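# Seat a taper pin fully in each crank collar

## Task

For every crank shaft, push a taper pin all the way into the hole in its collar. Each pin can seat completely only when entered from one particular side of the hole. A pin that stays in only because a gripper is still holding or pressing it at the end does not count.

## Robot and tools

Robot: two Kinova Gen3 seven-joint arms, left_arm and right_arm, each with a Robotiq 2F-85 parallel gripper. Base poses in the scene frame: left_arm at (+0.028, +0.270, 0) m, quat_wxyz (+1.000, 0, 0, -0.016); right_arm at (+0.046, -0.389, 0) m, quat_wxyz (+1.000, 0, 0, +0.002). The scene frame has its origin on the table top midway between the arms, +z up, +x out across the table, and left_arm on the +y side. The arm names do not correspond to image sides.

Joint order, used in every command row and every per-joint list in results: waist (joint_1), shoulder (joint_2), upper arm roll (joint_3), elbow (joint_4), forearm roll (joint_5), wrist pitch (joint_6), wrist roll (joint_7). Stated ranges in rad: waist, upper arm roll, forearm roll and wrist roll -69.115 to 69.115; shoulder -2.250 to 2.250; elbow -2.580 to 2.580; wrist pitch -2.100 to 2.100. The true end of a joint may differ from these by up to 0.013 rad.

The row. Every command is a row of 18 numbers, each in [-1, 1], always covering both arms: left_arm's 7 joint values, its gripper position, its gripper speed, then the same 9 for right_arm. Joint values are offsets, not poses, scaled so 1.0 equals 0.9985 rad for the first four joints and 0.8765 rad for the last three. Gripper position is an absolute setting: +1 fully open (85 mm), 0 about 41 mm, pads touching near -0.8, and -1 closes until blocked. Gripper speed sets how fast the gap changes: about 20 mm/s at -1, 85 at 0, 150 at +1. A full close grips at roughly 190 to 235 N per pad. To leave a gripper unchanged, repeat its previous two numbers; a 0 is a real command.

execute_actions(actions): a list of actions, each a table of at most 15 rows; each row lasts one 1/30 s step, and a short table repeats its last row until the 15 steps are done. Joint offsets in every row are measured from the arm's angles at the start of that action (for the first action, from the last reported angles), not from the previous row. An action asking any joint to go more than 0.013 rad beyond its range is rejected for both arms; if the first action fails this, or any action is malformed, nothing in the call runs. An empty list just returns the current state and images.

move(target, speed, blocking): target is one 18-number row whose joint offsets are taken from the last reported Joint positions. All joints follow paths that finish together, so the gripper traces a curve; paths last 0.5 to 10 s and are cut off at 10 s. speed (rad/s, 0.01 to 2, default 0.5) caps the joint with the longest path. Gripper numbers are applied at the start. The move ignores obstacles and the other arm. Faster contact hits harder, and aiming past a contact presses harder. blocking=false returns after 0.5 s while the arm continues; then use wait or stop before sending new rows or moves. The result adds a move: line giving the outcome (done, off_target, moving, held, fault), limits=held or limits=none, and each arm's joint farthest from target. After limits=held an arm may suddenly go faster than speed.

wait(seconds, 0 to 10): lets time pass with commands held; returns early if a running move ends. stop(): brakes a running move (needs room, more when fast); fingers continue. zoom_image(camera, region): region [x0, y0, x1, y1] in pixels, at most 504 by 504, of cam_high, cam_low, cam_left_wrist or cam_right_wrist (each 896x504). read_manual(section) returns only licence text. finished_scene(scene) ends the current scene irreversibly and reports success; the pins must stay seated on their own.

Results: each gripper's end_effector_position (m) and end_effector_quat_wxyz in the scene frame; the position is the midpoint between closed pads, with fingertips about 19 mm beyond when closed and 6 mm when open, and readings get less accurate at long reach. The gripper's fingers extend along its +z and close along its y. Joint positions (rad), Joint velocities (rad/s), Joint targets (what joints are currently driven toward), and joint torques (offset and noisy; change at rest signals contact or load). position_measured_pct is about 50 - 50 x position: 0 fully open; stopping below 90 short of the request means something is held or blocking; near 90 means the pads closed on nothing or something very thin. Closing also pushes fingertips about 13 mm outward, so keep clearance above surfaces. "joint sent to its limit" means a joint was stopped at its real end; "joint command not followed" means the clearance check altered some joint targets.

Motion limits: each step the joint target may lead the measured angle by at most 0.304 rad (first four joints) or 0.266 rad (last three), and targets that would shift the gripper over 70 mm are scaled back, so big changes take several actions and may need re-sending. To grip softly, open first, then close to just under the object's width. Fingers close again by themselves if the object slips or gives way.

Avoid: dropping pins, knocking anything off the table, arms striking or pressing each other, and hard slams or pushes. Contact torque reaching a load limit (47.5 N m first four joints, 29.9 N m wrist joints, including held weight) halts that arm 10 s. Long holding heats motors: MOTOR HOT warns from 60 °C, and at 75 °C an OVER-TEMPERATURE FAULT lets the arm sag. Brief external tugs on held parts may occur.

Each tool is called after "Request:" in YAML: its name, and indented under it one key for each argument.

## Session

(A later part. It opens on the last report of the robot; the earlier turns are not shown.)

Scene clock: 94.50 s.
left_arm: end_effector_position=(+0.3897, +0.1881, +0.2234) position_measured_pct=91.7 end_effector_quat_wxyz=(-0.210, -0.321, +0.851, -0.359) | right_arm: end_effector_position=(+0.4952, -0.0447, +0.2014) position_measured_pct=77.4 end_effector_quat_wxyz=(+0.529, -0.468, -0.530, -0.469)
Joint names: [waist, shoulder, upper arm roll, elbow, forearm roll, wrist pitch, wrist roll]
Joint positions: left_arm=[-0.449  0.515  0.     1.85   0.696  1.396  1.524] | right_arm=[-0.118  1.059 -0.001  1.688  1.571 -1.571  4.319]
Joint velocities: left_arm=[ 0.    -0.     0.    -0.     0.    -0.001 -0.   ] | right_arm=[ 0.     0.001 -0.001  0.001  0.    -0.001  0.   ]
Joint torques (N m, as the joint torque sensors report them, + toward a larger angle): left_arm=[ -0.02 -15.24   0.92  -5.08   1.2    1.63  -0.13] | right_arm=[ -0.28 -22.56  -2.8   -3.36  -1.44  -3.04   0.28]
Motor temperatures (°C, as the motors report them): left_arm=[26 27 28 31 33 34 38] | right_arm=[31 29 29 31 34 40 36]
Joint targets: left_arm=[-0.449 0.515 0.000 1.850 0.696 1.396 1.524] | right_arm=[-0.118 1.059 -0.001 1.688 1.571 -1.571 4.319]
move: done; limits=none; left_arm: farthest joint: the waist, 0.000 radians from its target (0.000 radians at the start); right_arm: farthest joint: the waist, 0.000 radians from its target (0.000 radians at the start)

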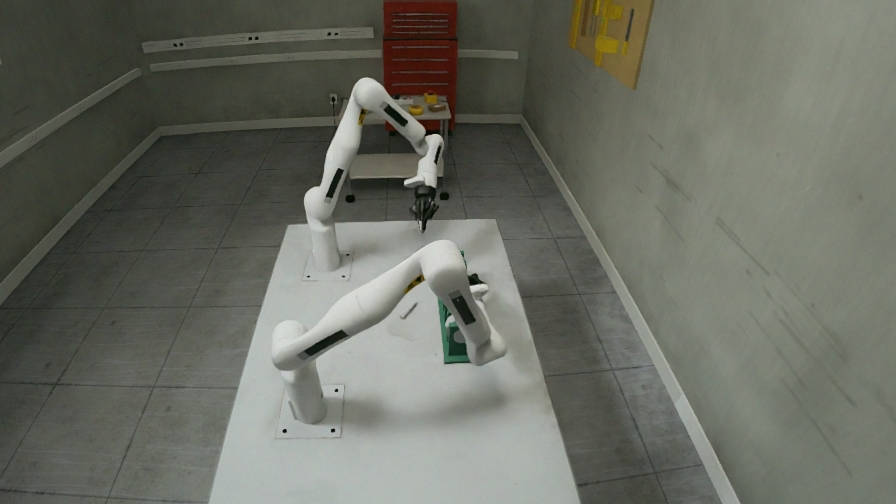

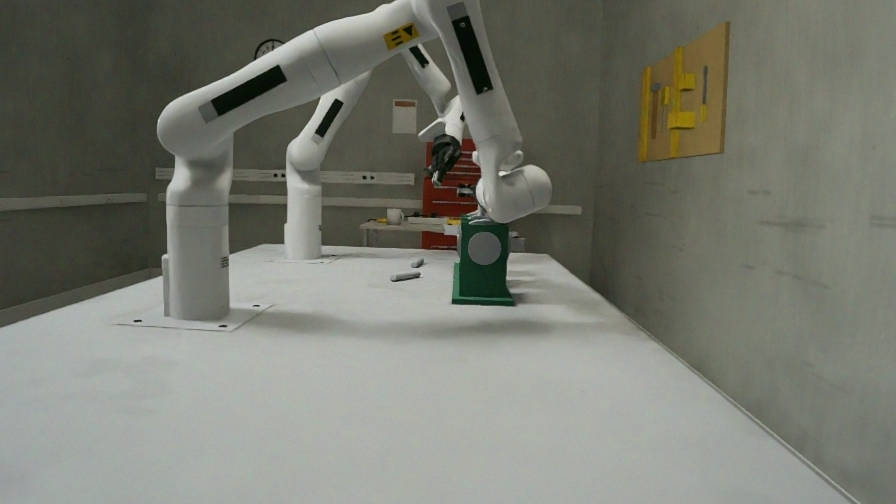

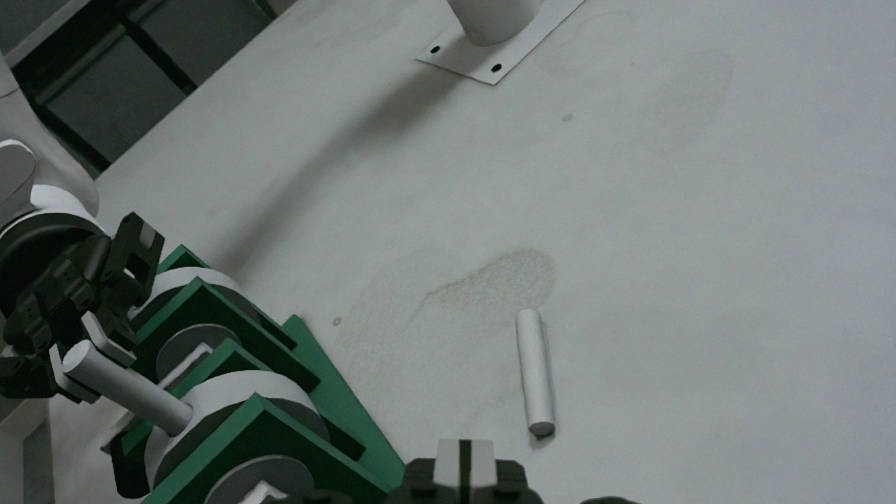

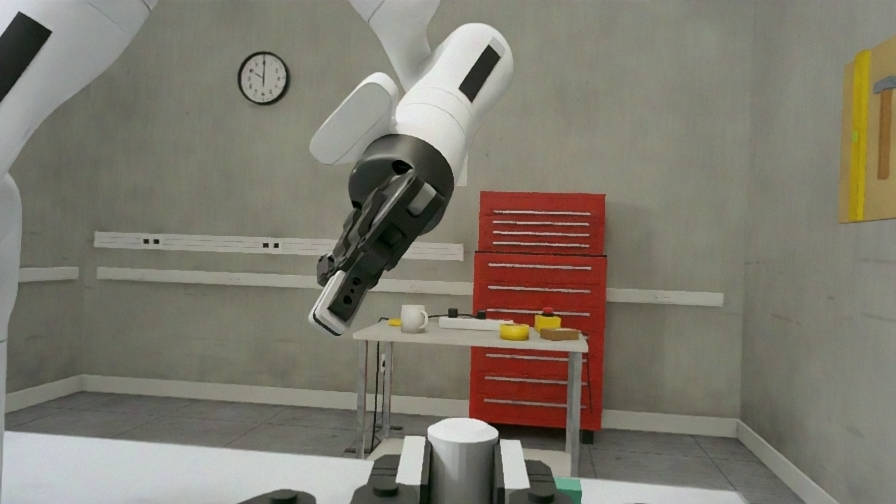

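Request:
move:
  target: [0,0,0,0,0,0,0,-1,0,0,0,0,0,0,0,0,0,0]

Request:
move:
  target: [0,0,0,0,0,0,0,-1,0,0.2,-0.45,0,0,0,0.5,0,0,0]
  speed: 0.6

Request:
zoom_image:
  camera: "cam_low"
  region: [450,195,520,235]

Scene clock: 95.40 s.
left_arm: end_effector_position=(+0.3897, +0.1881, +0.2234) position_measured_pct=91.7 end_effector_quat_wxyz=(-0.210, -0.321, +0.851, -0.359) | right_arm: end_effector_position=(+0.4952, -0.0447, +0.2014) position_measured_pct=50.0 end_effector_quat_wxyz=(+0.529, -0.468, -0.530, -0.469)
Joint names: [waist, shoulder, upper arm roll, elbow, forearm roll, wrist pitch, wrist roll]
Joint positions: left_arm=[-0.449  0.515  0.     1.85   0.696  1.396  1.524] | right_arm=[-0.118  1.059 -0.001  1.688  1.571 -1.571  4.319]
Joint velocities: left_arm=[-0.    -0.     0.001 -0.    -0.    -0.001 -0.   ] | right_arm=[-0.     0.001  0.    -0.001  0.    -0.001  0.   ]
Joint torques (N m, as the joint torque sensors report them, + toward a larger angle): left_arm=[ -0.49 -15.53   0.59  -5.26   1.23   1.7   -0.16] | right_arm=[  0.11 -22.01  -2.23  -3.39  -0.99  -2.52  -0.06]
Motor temperatures (°C, as the motors report them): left_arm=[26 27 28 31 33 34 38] | right_arm=[31 29 29 31 34 40 36]
Joint targets: left_arm=[-0.449 0.515 0.000 1.850 0.696 1.396 1.524] | right_arm=[-0.118 1.059 -0.001 1.688 1.571 -1.571 4.319]
move: done; limits=none; left_arm: farthest joint: the waist, 0.000 radians from its target (0.000 radians at the start); right_arm: farthest joint: the waist, 0.000 radians from its target (0.000 radians at the start)

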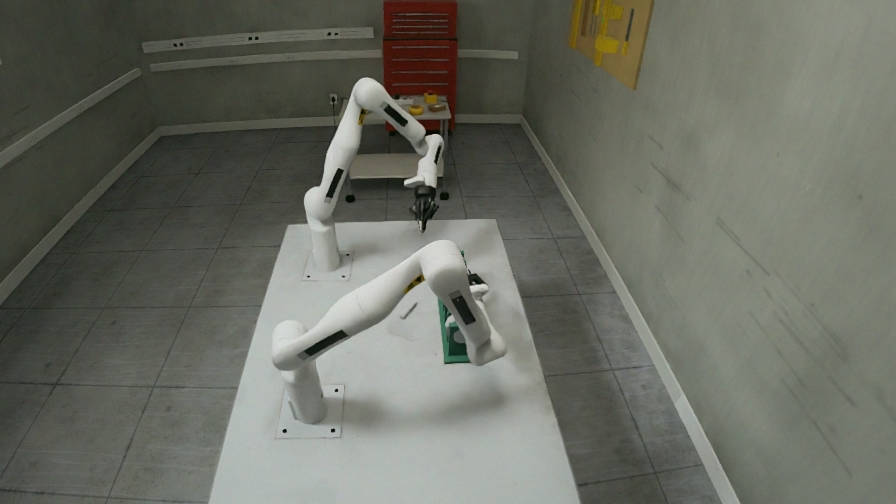

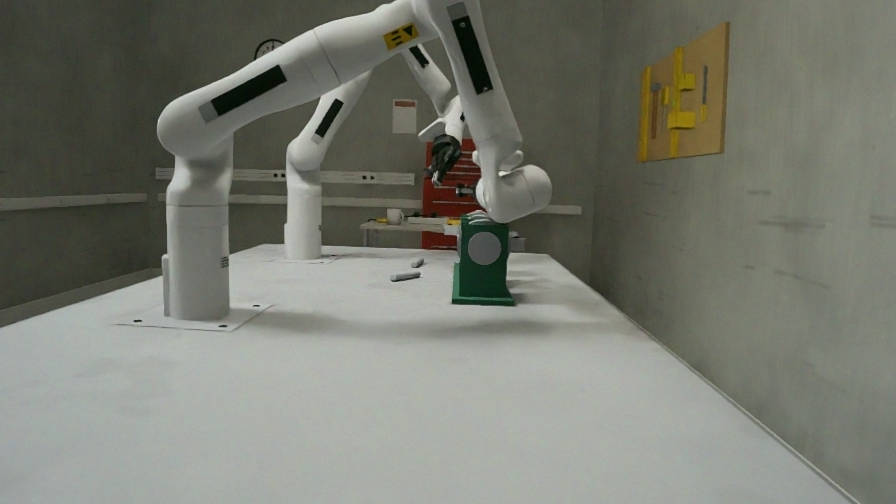

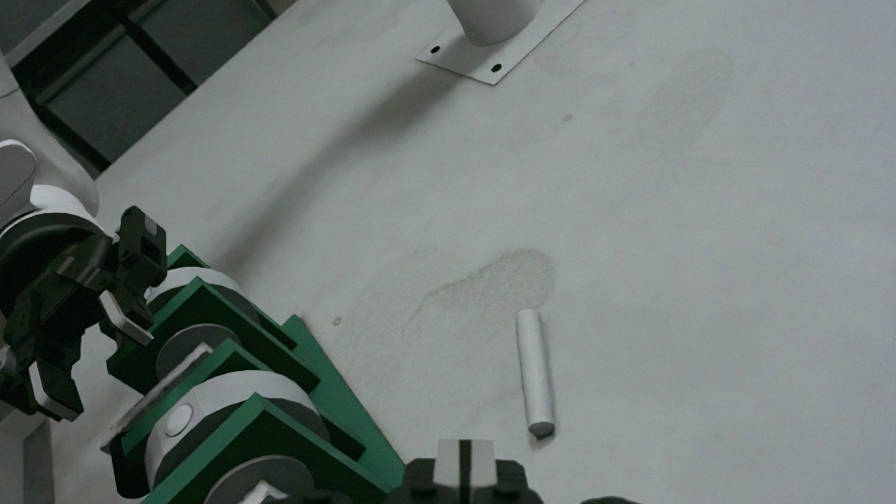

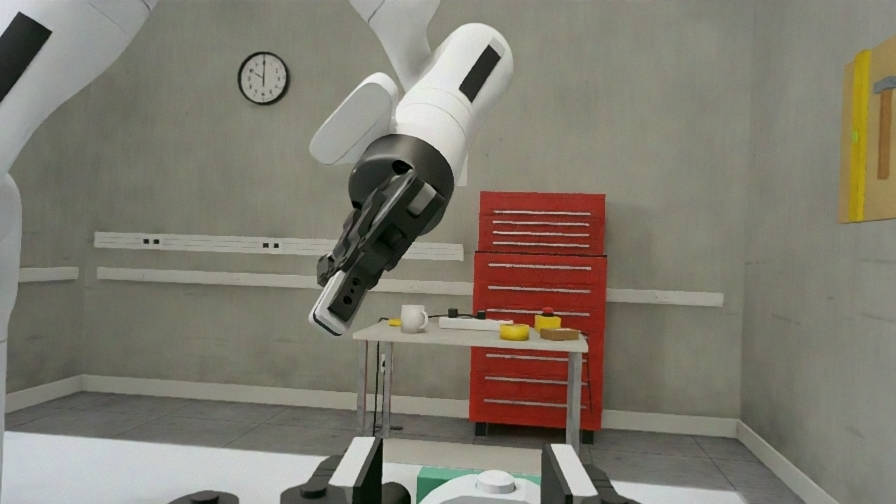

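Scene clock: 96.73 s.
left_arm: end_effector_position=(+0.3897, +0.1881, +0.2234) position_measured_pct=91.7 end_effector_quat_wxyz=(-0.210, -0.321, +0.851, -0.359) | right_arm: end_effector_position=(+0.6386, -0.1766, +0.3337) position_measured_pct=50.0 end_effector_quat_wxyz=(-0.193, +0.541, +0.589, +0.567)
Joint names: [waist, shoulder, upper arm roll, elbow, forearm roll, wrist pitch, wrist roll]
Joint positions: left_arm=[-0.449  0.515  0.     1.85   0.696  1.396  1.524] | right_arm=[ 0.081  0.609 -0.001  1.688  1.571 -1.133  4.319]
Joint velocities: left_arm=[ 0.    -0.     0.    -0.    -0.    -0.002  0.   ] | right_arm=[ 0.001 -0.005 -0.001  0.001  0.    -0.    -0.   ]
Joint torques (N m, as the joint torque sensors report them, + toward a larger angle): left_arm=[ -0.03 -15.61   0.98  -4.88   1.31   1.65  -0.22] | right_arm=[  0.32 -19.72  -0.89  -7.44  -2.05  -1.74  -0.06]
Motor temperatures (°C, as the motors report them): left_arm=[26 27 28 31 33 34 38] | right_arm=[31 29 29 31 34 40 36]
Joint targets: left_arm=[-0.449 0.515 0.000 1.850 0.696 1.396 1.524] | right_arm=[0.081 0.609 -0.001 1.688 1.571 -1.133 4.319]
move: done; limits=none; left_arm: farthest joint: the waist, 0.000 radians from its target (0.000 radians at the start); right_arm: farthest joint: the waist, 0.000 radians from its target (0.200 radians at the start)

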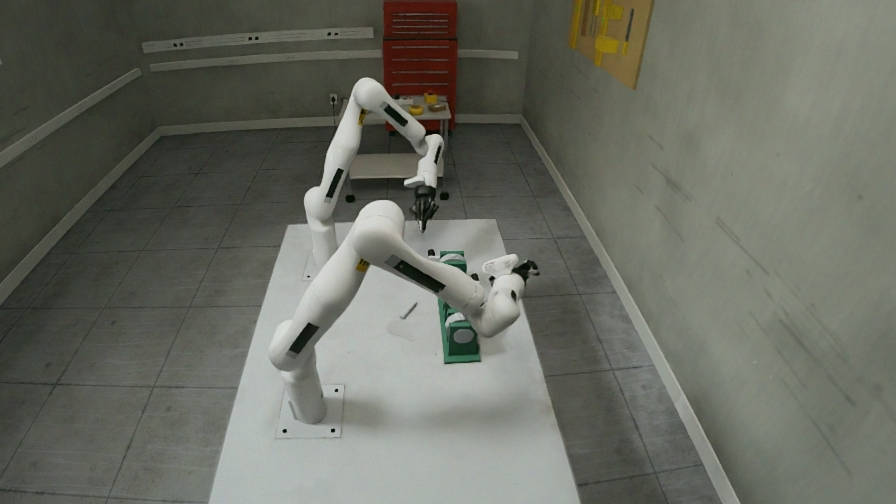

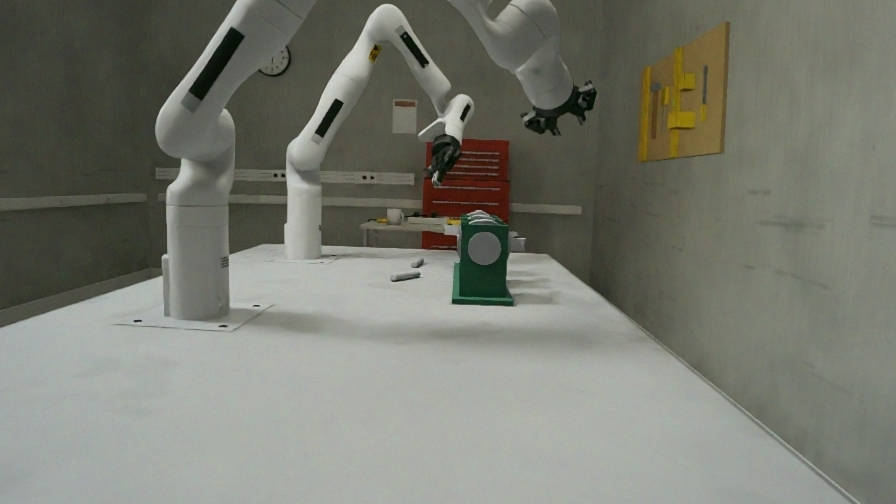

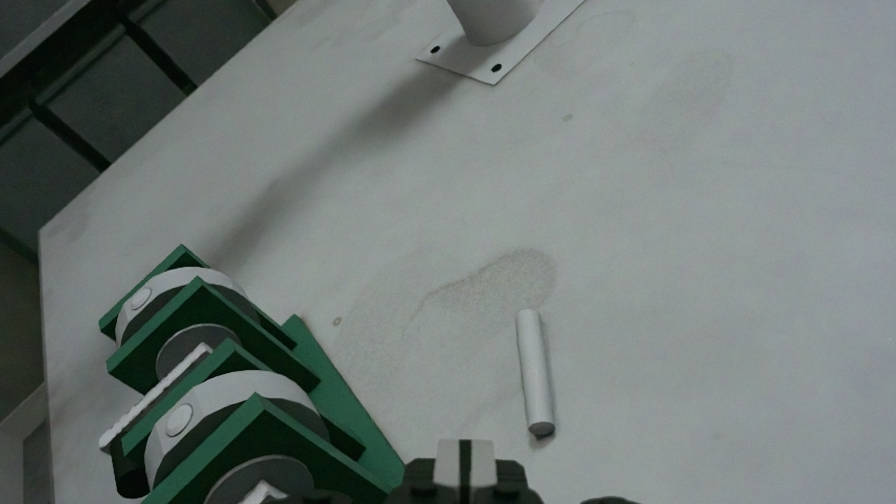

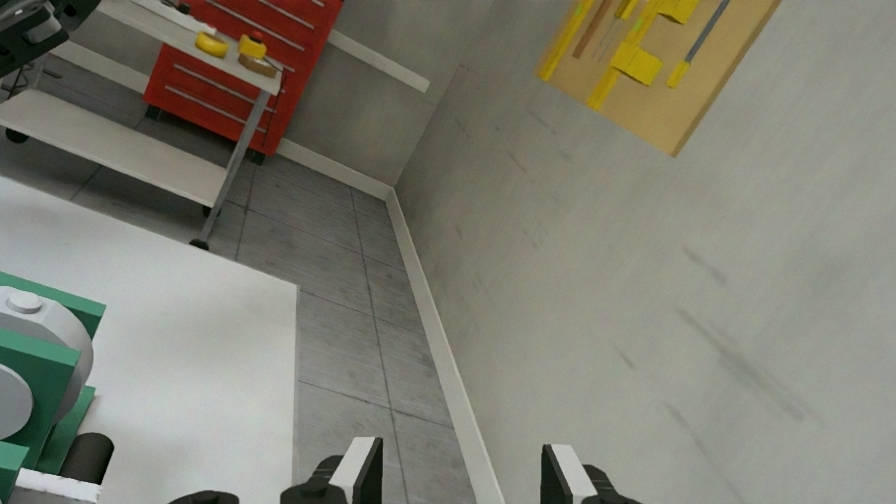

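Region (450, 195, 520, 235) of cam_low's 896x504 image, scaled by 7.200, with more detail than that image has; it fills the top 288 rows of this view, and the rest is white.

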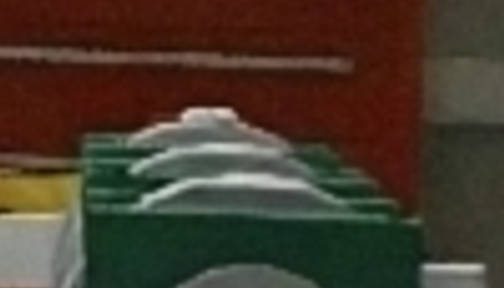

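Request:
zoom_image:
  camera: "cam_right_wrist"
  region: [0,260,120,360]

Request:
zoom_image:
  camera: "cam_left_wrist"
  region: [90,260,270,460]

Region (0, 260, 120, 360) of cam_right_wrist's 896x504 image, scaled by 4.200.

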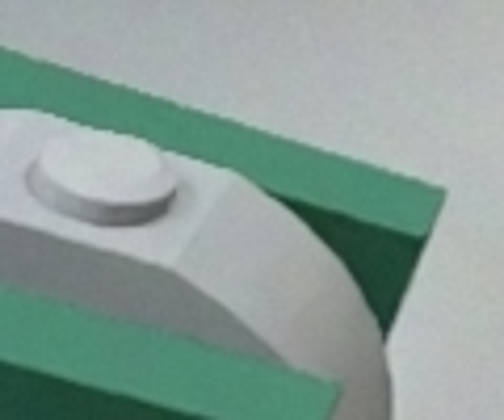

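Region (90, 260, 270, 460) of cam_left_wrist's 896x504 image, scaled by 2.520; it fills the left 454 columns of this view, and the rest is white.

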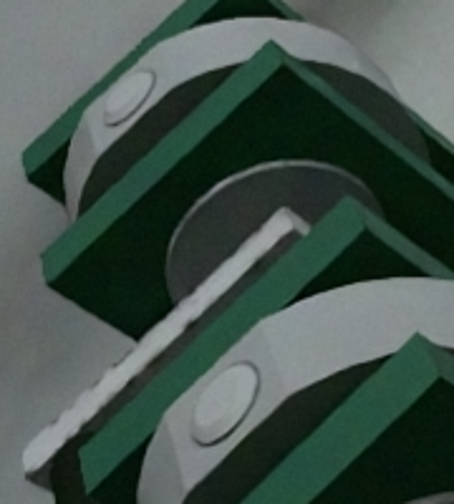

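Request:
move:
  target: [0.585,-0.17,0,-0.286,-0.794,-0.423,-0.75,-0.25,0,-0.4,-0.3,0,0.07,0.95,0.1,0.2,0,0]
  speed: 0.8

Scene clock: 100.83 s.
left_arm: end_effector_position=(+0.5194, +0.1616, +0.2716) position_measured_pct=62.3 end_effector_quat_wxyz=(+0.100, +0.420, +0.902, +0.027) | right_arm: end_effector_position=(+0.4201, -0.0983, +0.2864) position_measured_pct=50.0 end_effector_quat_wxyz=(-0.071, +0.128, +0.940, +0.307)
Joint names: [waist, shoulder, upper arm roll, elbow, forearm roll, wrist pitch, wrist roll]
Joint positions: left_arm=[ 0.135  0.345  0.     1.564 -0.     1.025  0.867] | right_arm=[-0.318  0.31  -0.001  1.758  2.403 -1.045  4.494]
Joint velocities: left_arm=[ 0.002 -0.    -0.     0.    -0.    -0.    -0.   ] | right_arm=[-0.002 -0.001 -0.001 -0.001  0.     0.     0.   ]
Joint torques (N m, as the joint torque sensors report them, + toward a larger angle): left_arm=[ -0.69 -16.52  -0.19  -9.31  -0.05  -0.83  -0.11] | right_arm=[ -0.01 -14.66  -0.12  -7.78  -1.36  -0.2   -0.44]
Motor temperatures (°C, as the motors report them): left_arm=[26 27 28 31 33 34 38] | right_arm=[31 29 29 31 34 40 36]
Joint targets: left_arm=[0.135 0.345 0.000 1.564 -0.000 1.025 0.867] | right_arm=[-0.318 0.310 -0.001 1.758 2.403 -1.045 4.494]
move: done; limits=none; left_arm: farthest joint: the waist, 0.000 radians from its target (0.584 radians at the start); right_arm: farthest joint: the waist, 0.001 radians from its target (0.400 radians at the start)

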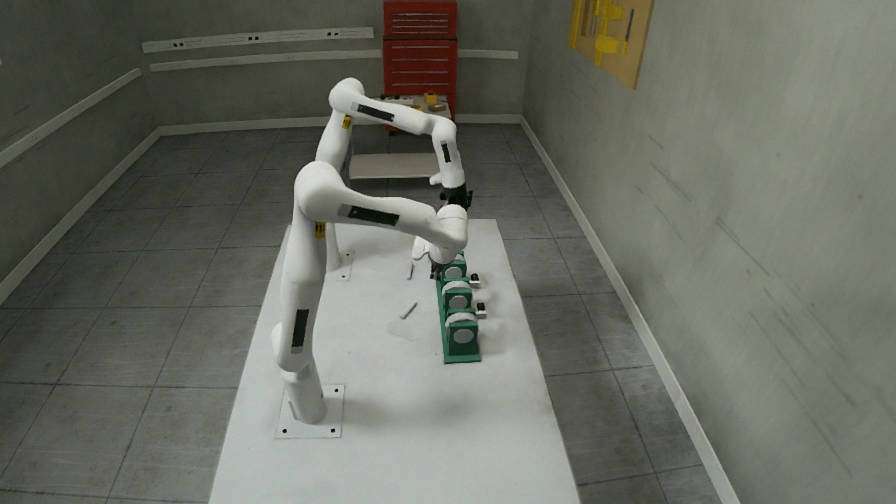

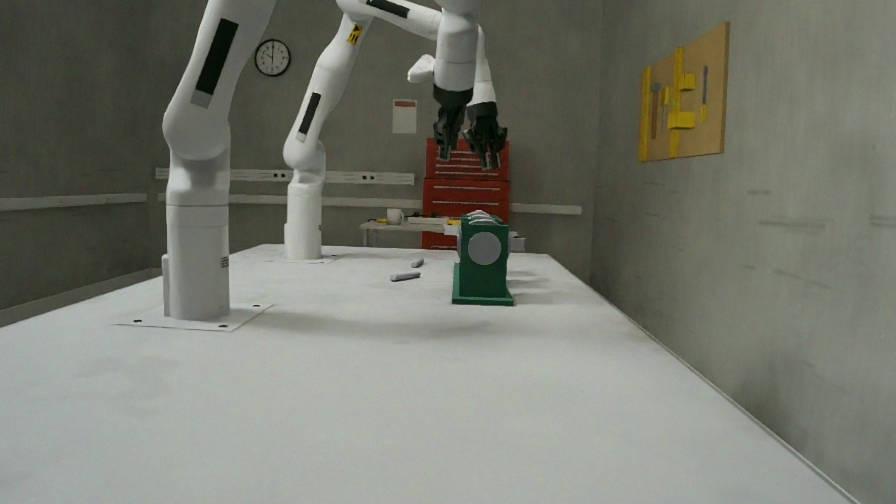

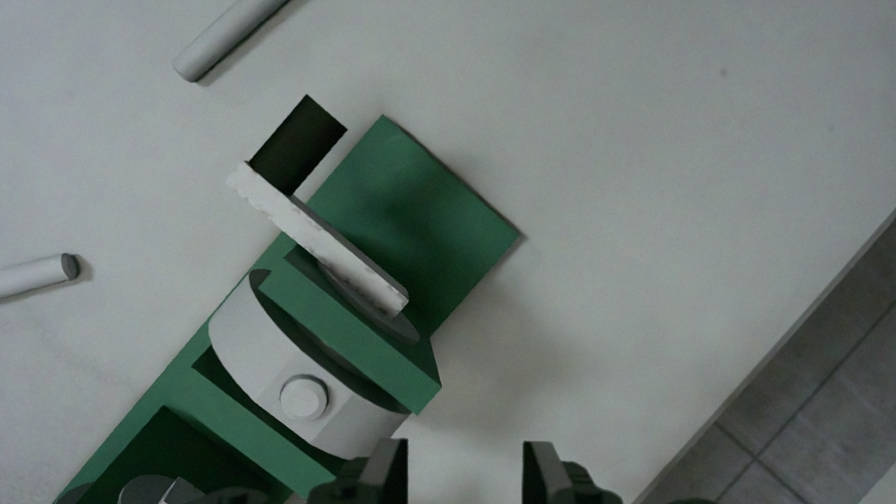

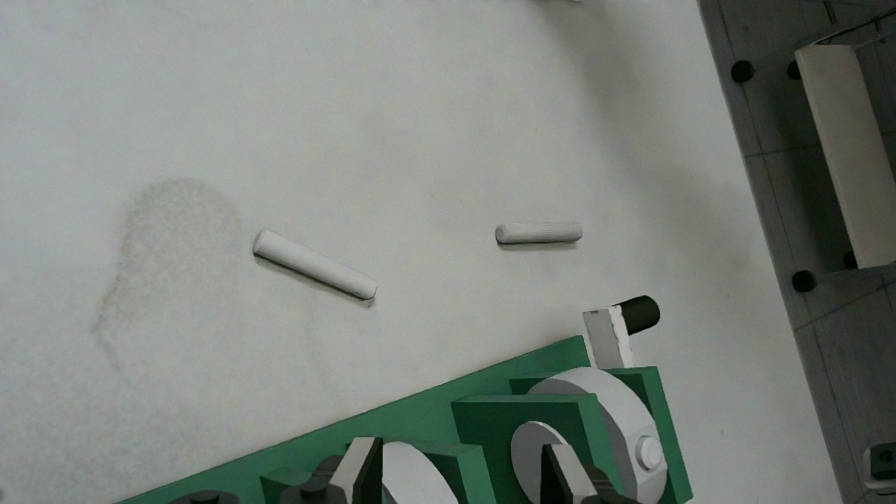

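Request:
zoom_image:
  camera: "cam_left_wrist"
  region: [250,350,360,450]

Request:
move:
  target: [0.1,0.188,0,-0.021,0,0.046,-0.684,-0.25,0,-0.672,0.2865,0.001,0,0.8427,0.293,0.1666,0,0]
  speed: 0.6

Region (250, 350, 360, 450) of cam_left_wrist's 896x504 image, scaled by 4.582; it fills the top 458 rows of this view, and the rest is white.

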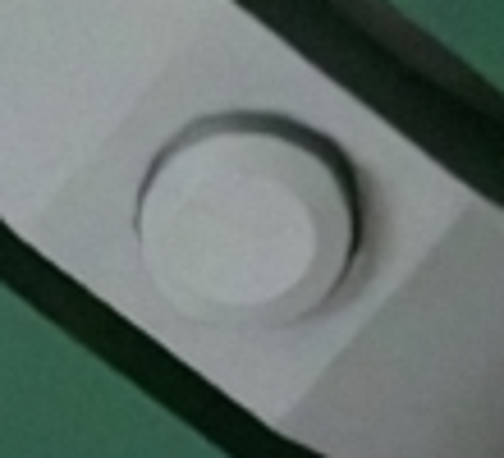

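Scene clock: 102.90 s.
left_arm: end_effector_position=(+0.4926, +0.1169, +0.1837) position_measured_pct=62.3 end_effector_quat_wxyz=(+0.000, +0.707, +0.707, -0.000) | right_arm: end_effector_position=(+0.3170, -0.0179, +0.1000) position_measured_pct=50.0 end_effector_quat_wxyz=(-0.000, -0.444, +0.896, -0.000)
Joint names: [waist, shoulder, upper arm roll, elbow, forearm roll, wrist pitch, wrist roll]
Joint positions: left_arm=[ 0.235  0.533  0.     1.543 -0.     1.065  0.267] | right_arm=[-0.989  0.596  0.     1.758  3.142 -0.788  4.64 ]
Joint velocities: left_arm=[-0.     0.001 -0.    -0.001  0.     0.001 -0.   ] | right_arm=[-0.003  0.     0.001  0.     0.    -0.    -0.   ]
Joint torques (N m, as the joint torque sensors report them, + toward a larger angle): left_arm=[ -0.49 -18.63  -0.29  -8.22  -0.01  -0.29  -0.1 ] | right_arm=[  0.05 -18.24   0.59  -5.91   0.01  -0.04  -0.1 ]
Motor temperatures (°C, as the motors report them): left_arm=[26 27 28 31 33 34 38] | right_arm=[31 29 29 31 34 40 36]
Joint targets: left_arm=[0.235 0.533 0.000 1.543 -0.000 1.065 0.267] | right_arm=[-0.989 0.596 0.000 1.758 3.142 -0.788 4.640]
move: done; limits=none; left_arm: farthest joint: the waist, 0.000 radians from its target (0.100 radians at the start); right_arm: farthest joint: the waist, 0.000 radians from its target (0.671 radians at the start)

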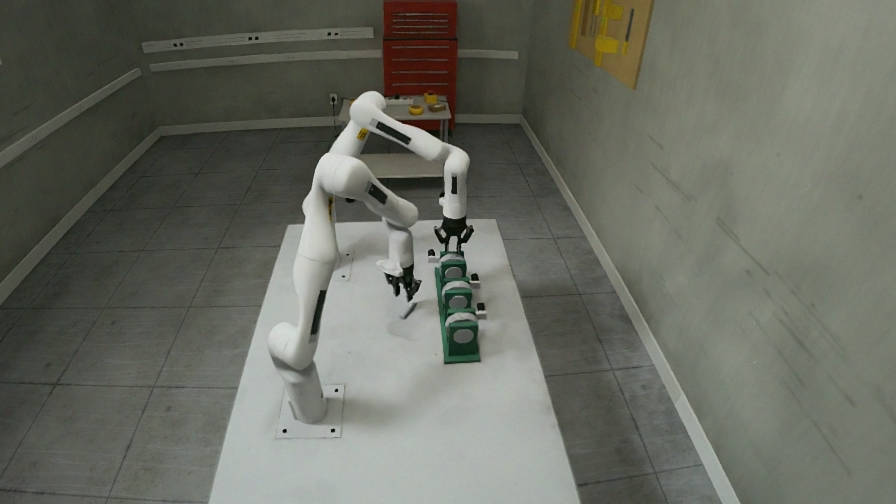

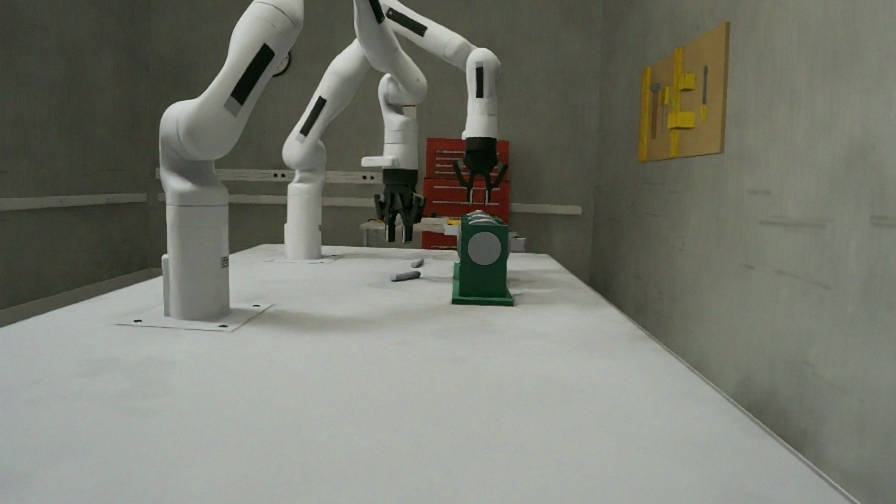

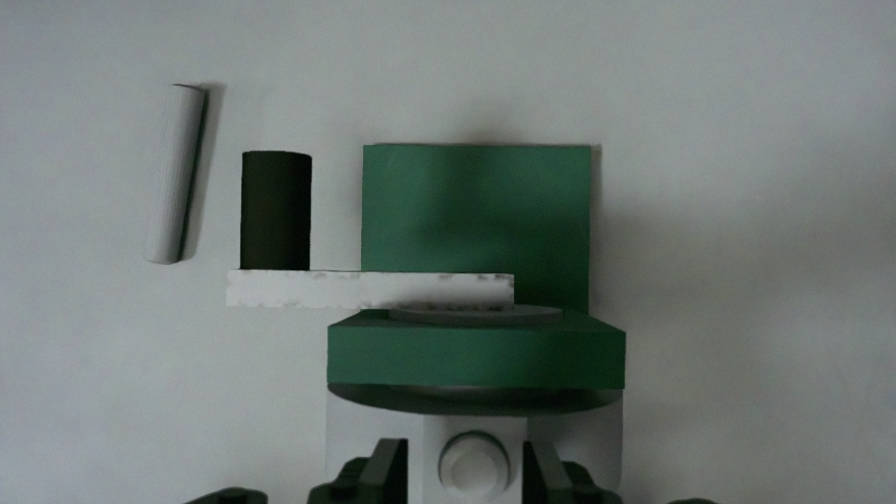

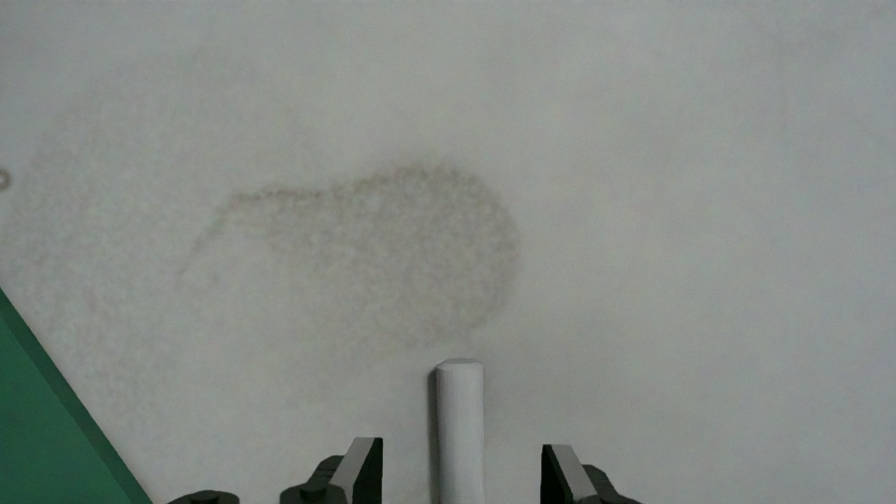

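Request:
move:
  target: [-0.0013,0.0227,0,0.014,0,-0.042,0,-0.25,0,0,0.1447,0,0.052,0,0.2247,0,0,0]
  speed: 0.18

Request:
move:
  target: [0,0,0,0,0,0,0,-1,-0.6,0,0,0,0,0,0,0,-1,0]

Scene clock: 104.87 s.
left_arm: end_effector_position=(+0.4952, +0.1168, +0.1688) position_measured_pct=62.3 end_effector_quat_wxyz=(+0.000, +0.707, +0.707, +0.000) | right_arm: end_effector_position=(+0.3172, -0.0175, +0.0233) position_measured_pct=50.0 end_effector_quat_wxyz=(+0.000, -0.444, +0.896, -0.000)
Joint names: [waist, shoulder, upper arm roll, elbow, forearm roll, wrist pitch, wrist roll]
Joint positions: left_arm=[ 0.234  0.556  0.     1.557 -0.     1.029  0.267] | right_arm=[-0.989  0.74   0.     1.81   3.142 -0.591  4.64 ]
Joint velocities: left_arm=[ 0.001  0.    -0.002 -0.    -0.    -0.001 -0.   ] | right_arm=[ 0.     0.004 -0.    -0.002 -0.    -0.001 -0.   ]
Joint torques (N m, as the joint torque sensors report them, + toward a larger angle): left_arm=[ -0.43 -18.88  -0.08  -8.36   0.07  -0.02   0.14] | right_arm=[  0.05 -19.37   0.68  -4.33  -0.3    0.22  -0.19]
Motor temperatures (°C, as the motors report them): left_arm=[26 27 28 31 33 34 38] | right_arm=[31 29 29 31 34 40 36]
Joint targets: left_arm=[0.234 0.556 0.000 1.557 -0.000 1.029 0.267] | right_arm=[-0.989 0.741 0.000 1.810 3.142 -0.591 4.640]
move: done; limits=none; left_arm: farthest joint: the waist, 0.000 radians from its target (0.001 radians at the start); right_arm: farthest joint: the waist, 0.000 radians from its target (0.000 radians at the start)

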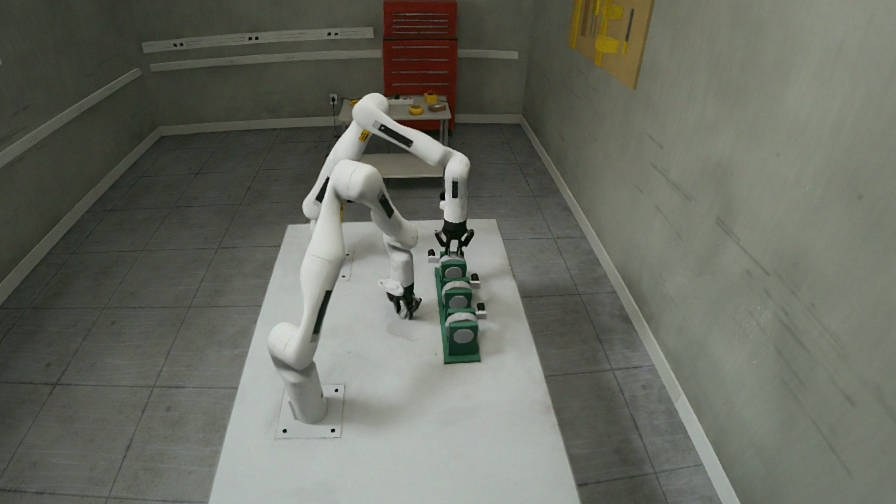

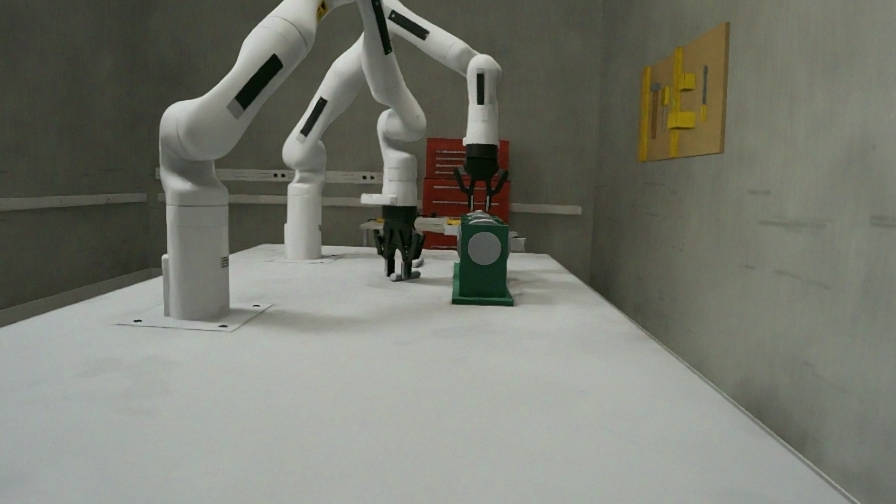

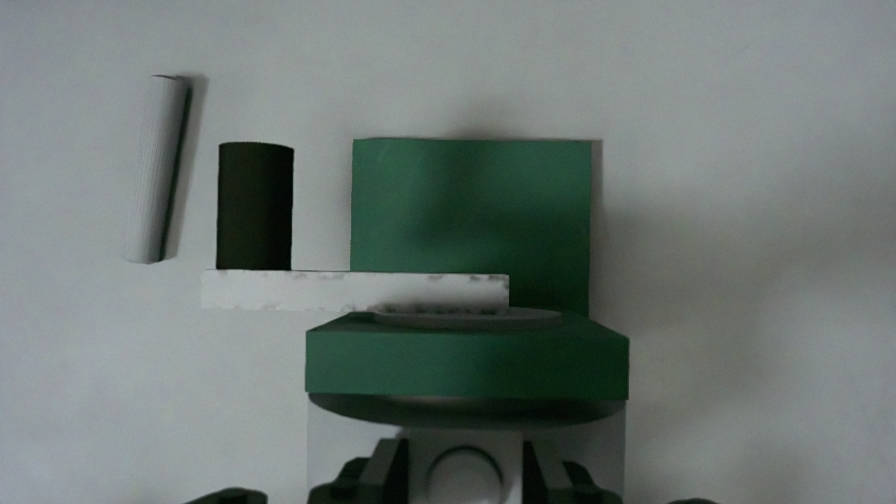

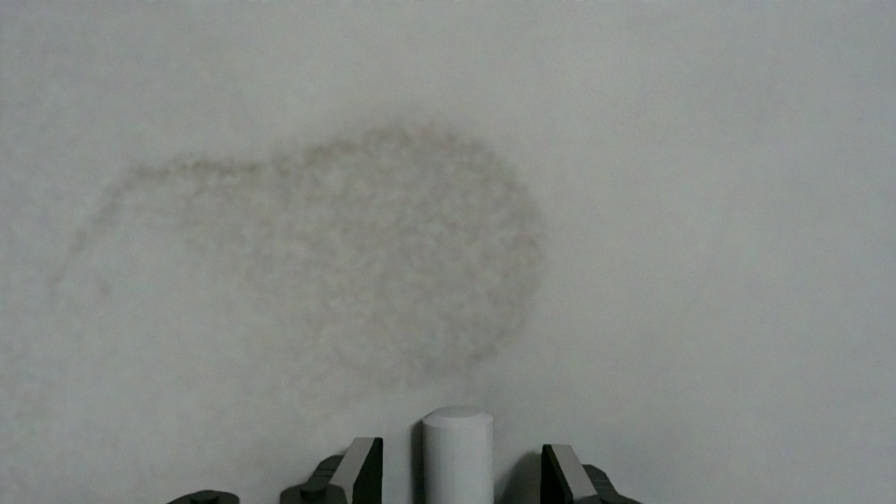

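Scene clock: 105.60 s.
left_arm: end_effector_position=(+0.4950, +0.1168, +0.1692) position_measured_pct=79.4 end_effector_quat_wxyz=(+0.000, +0.707, +0.707, +0.000) | right_arm: end_effector_position=(+0.3173, -0.0174, +0.0237) position_measured_pct=77.4 end_effector_quat_wxyz=(+0.001, -0.444, +0.896, +0.000)
Joint names: [waist, shoulder, upper arm roll, elbow, forearm roll, wrist pitch, wrist roll]
Joint positions: left_arm=[ 0.234  0.555  0.     1.557 -0.     1.029  0.267] | right_arm=[-0.989  0.739  0.     1.81   3.142 -0.592  4.64 ]
Joint velocities: left_arm=[-0.    -0.     0.001  0.     0.     0.    -0.   ] | right_arm=[-0.     0.001  0.002  0.    -0.     0.     0.   ]
Joint torques (N m, as the joint torque sensors report them, + toward a larger angle): left_arm=[ -0.16 -18.56   0.    -8.18  -0.08  -0.48  -0.25] | right_arm=[ -0.05 -18.72   0.66  -4.43   0.07   0.22  -0.07]
Motor temperatures (°C, as the motors report them): left_arm=[26 27 28 31 33 34 38] | right_arm=[31 29 29 31 34 40 36]
Joint targets: left_arm=[0.234 0.556 0.000 1.557 -0.000 1.029 0.267] | right_arm=[-0.989 0.740 0.000 1.810 3.142 -0.591 4.640]
move: done; limits=none; left_arm: farthest joint: the shoulder, 0.001 radians from its target (0.000 radians at the start); right_arm: farthest joint: the shoulder, 0.001 radians from its target (0.000 radians at the start)

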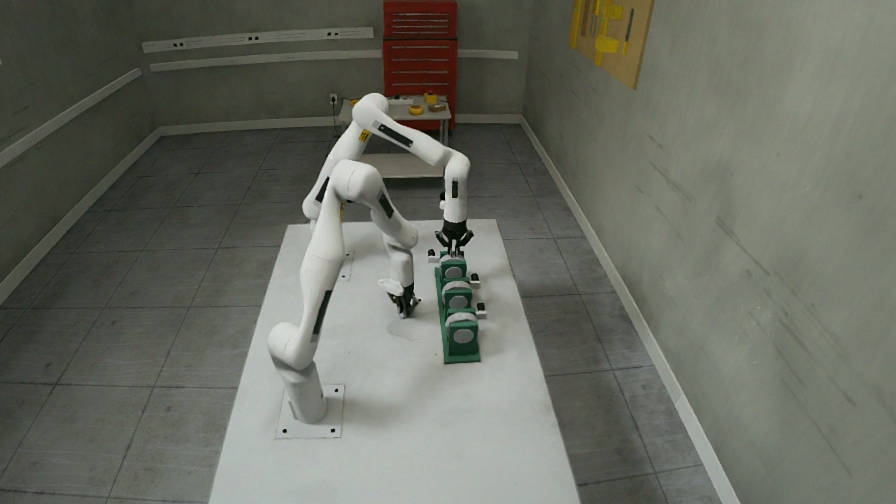

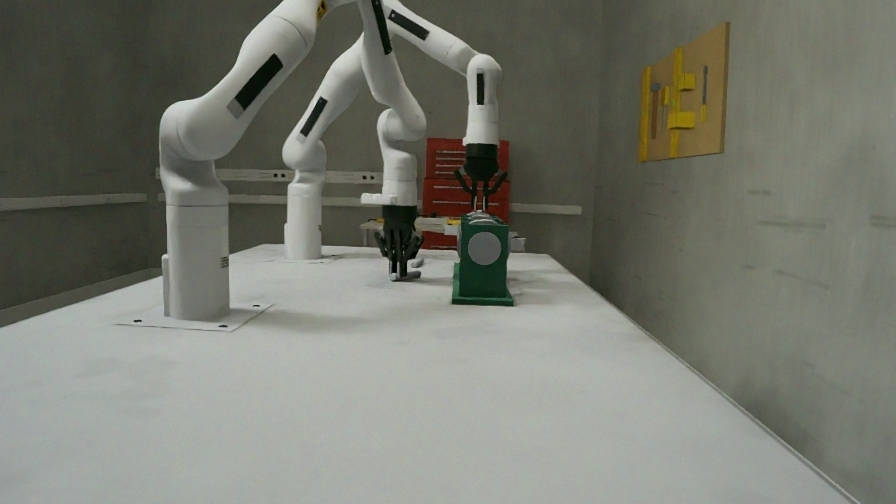

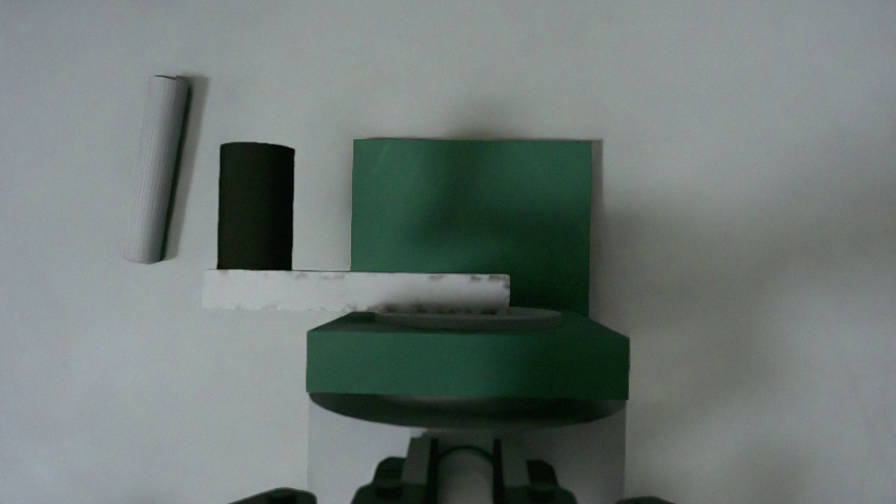

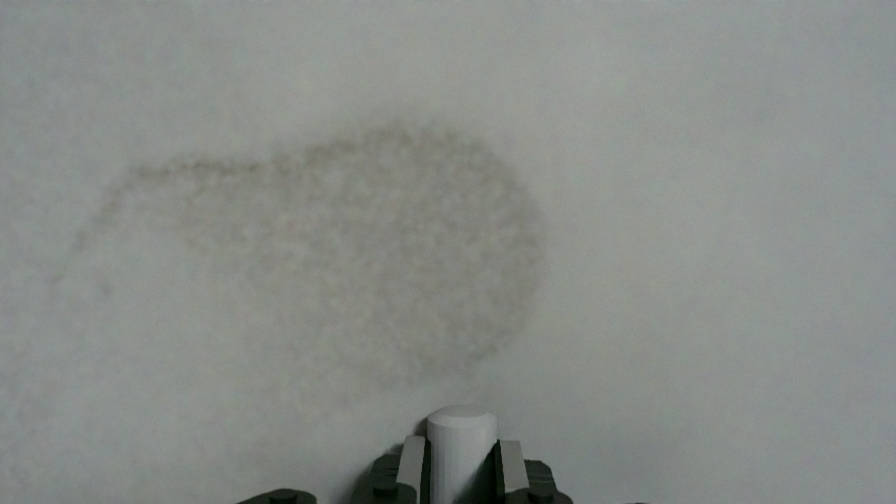

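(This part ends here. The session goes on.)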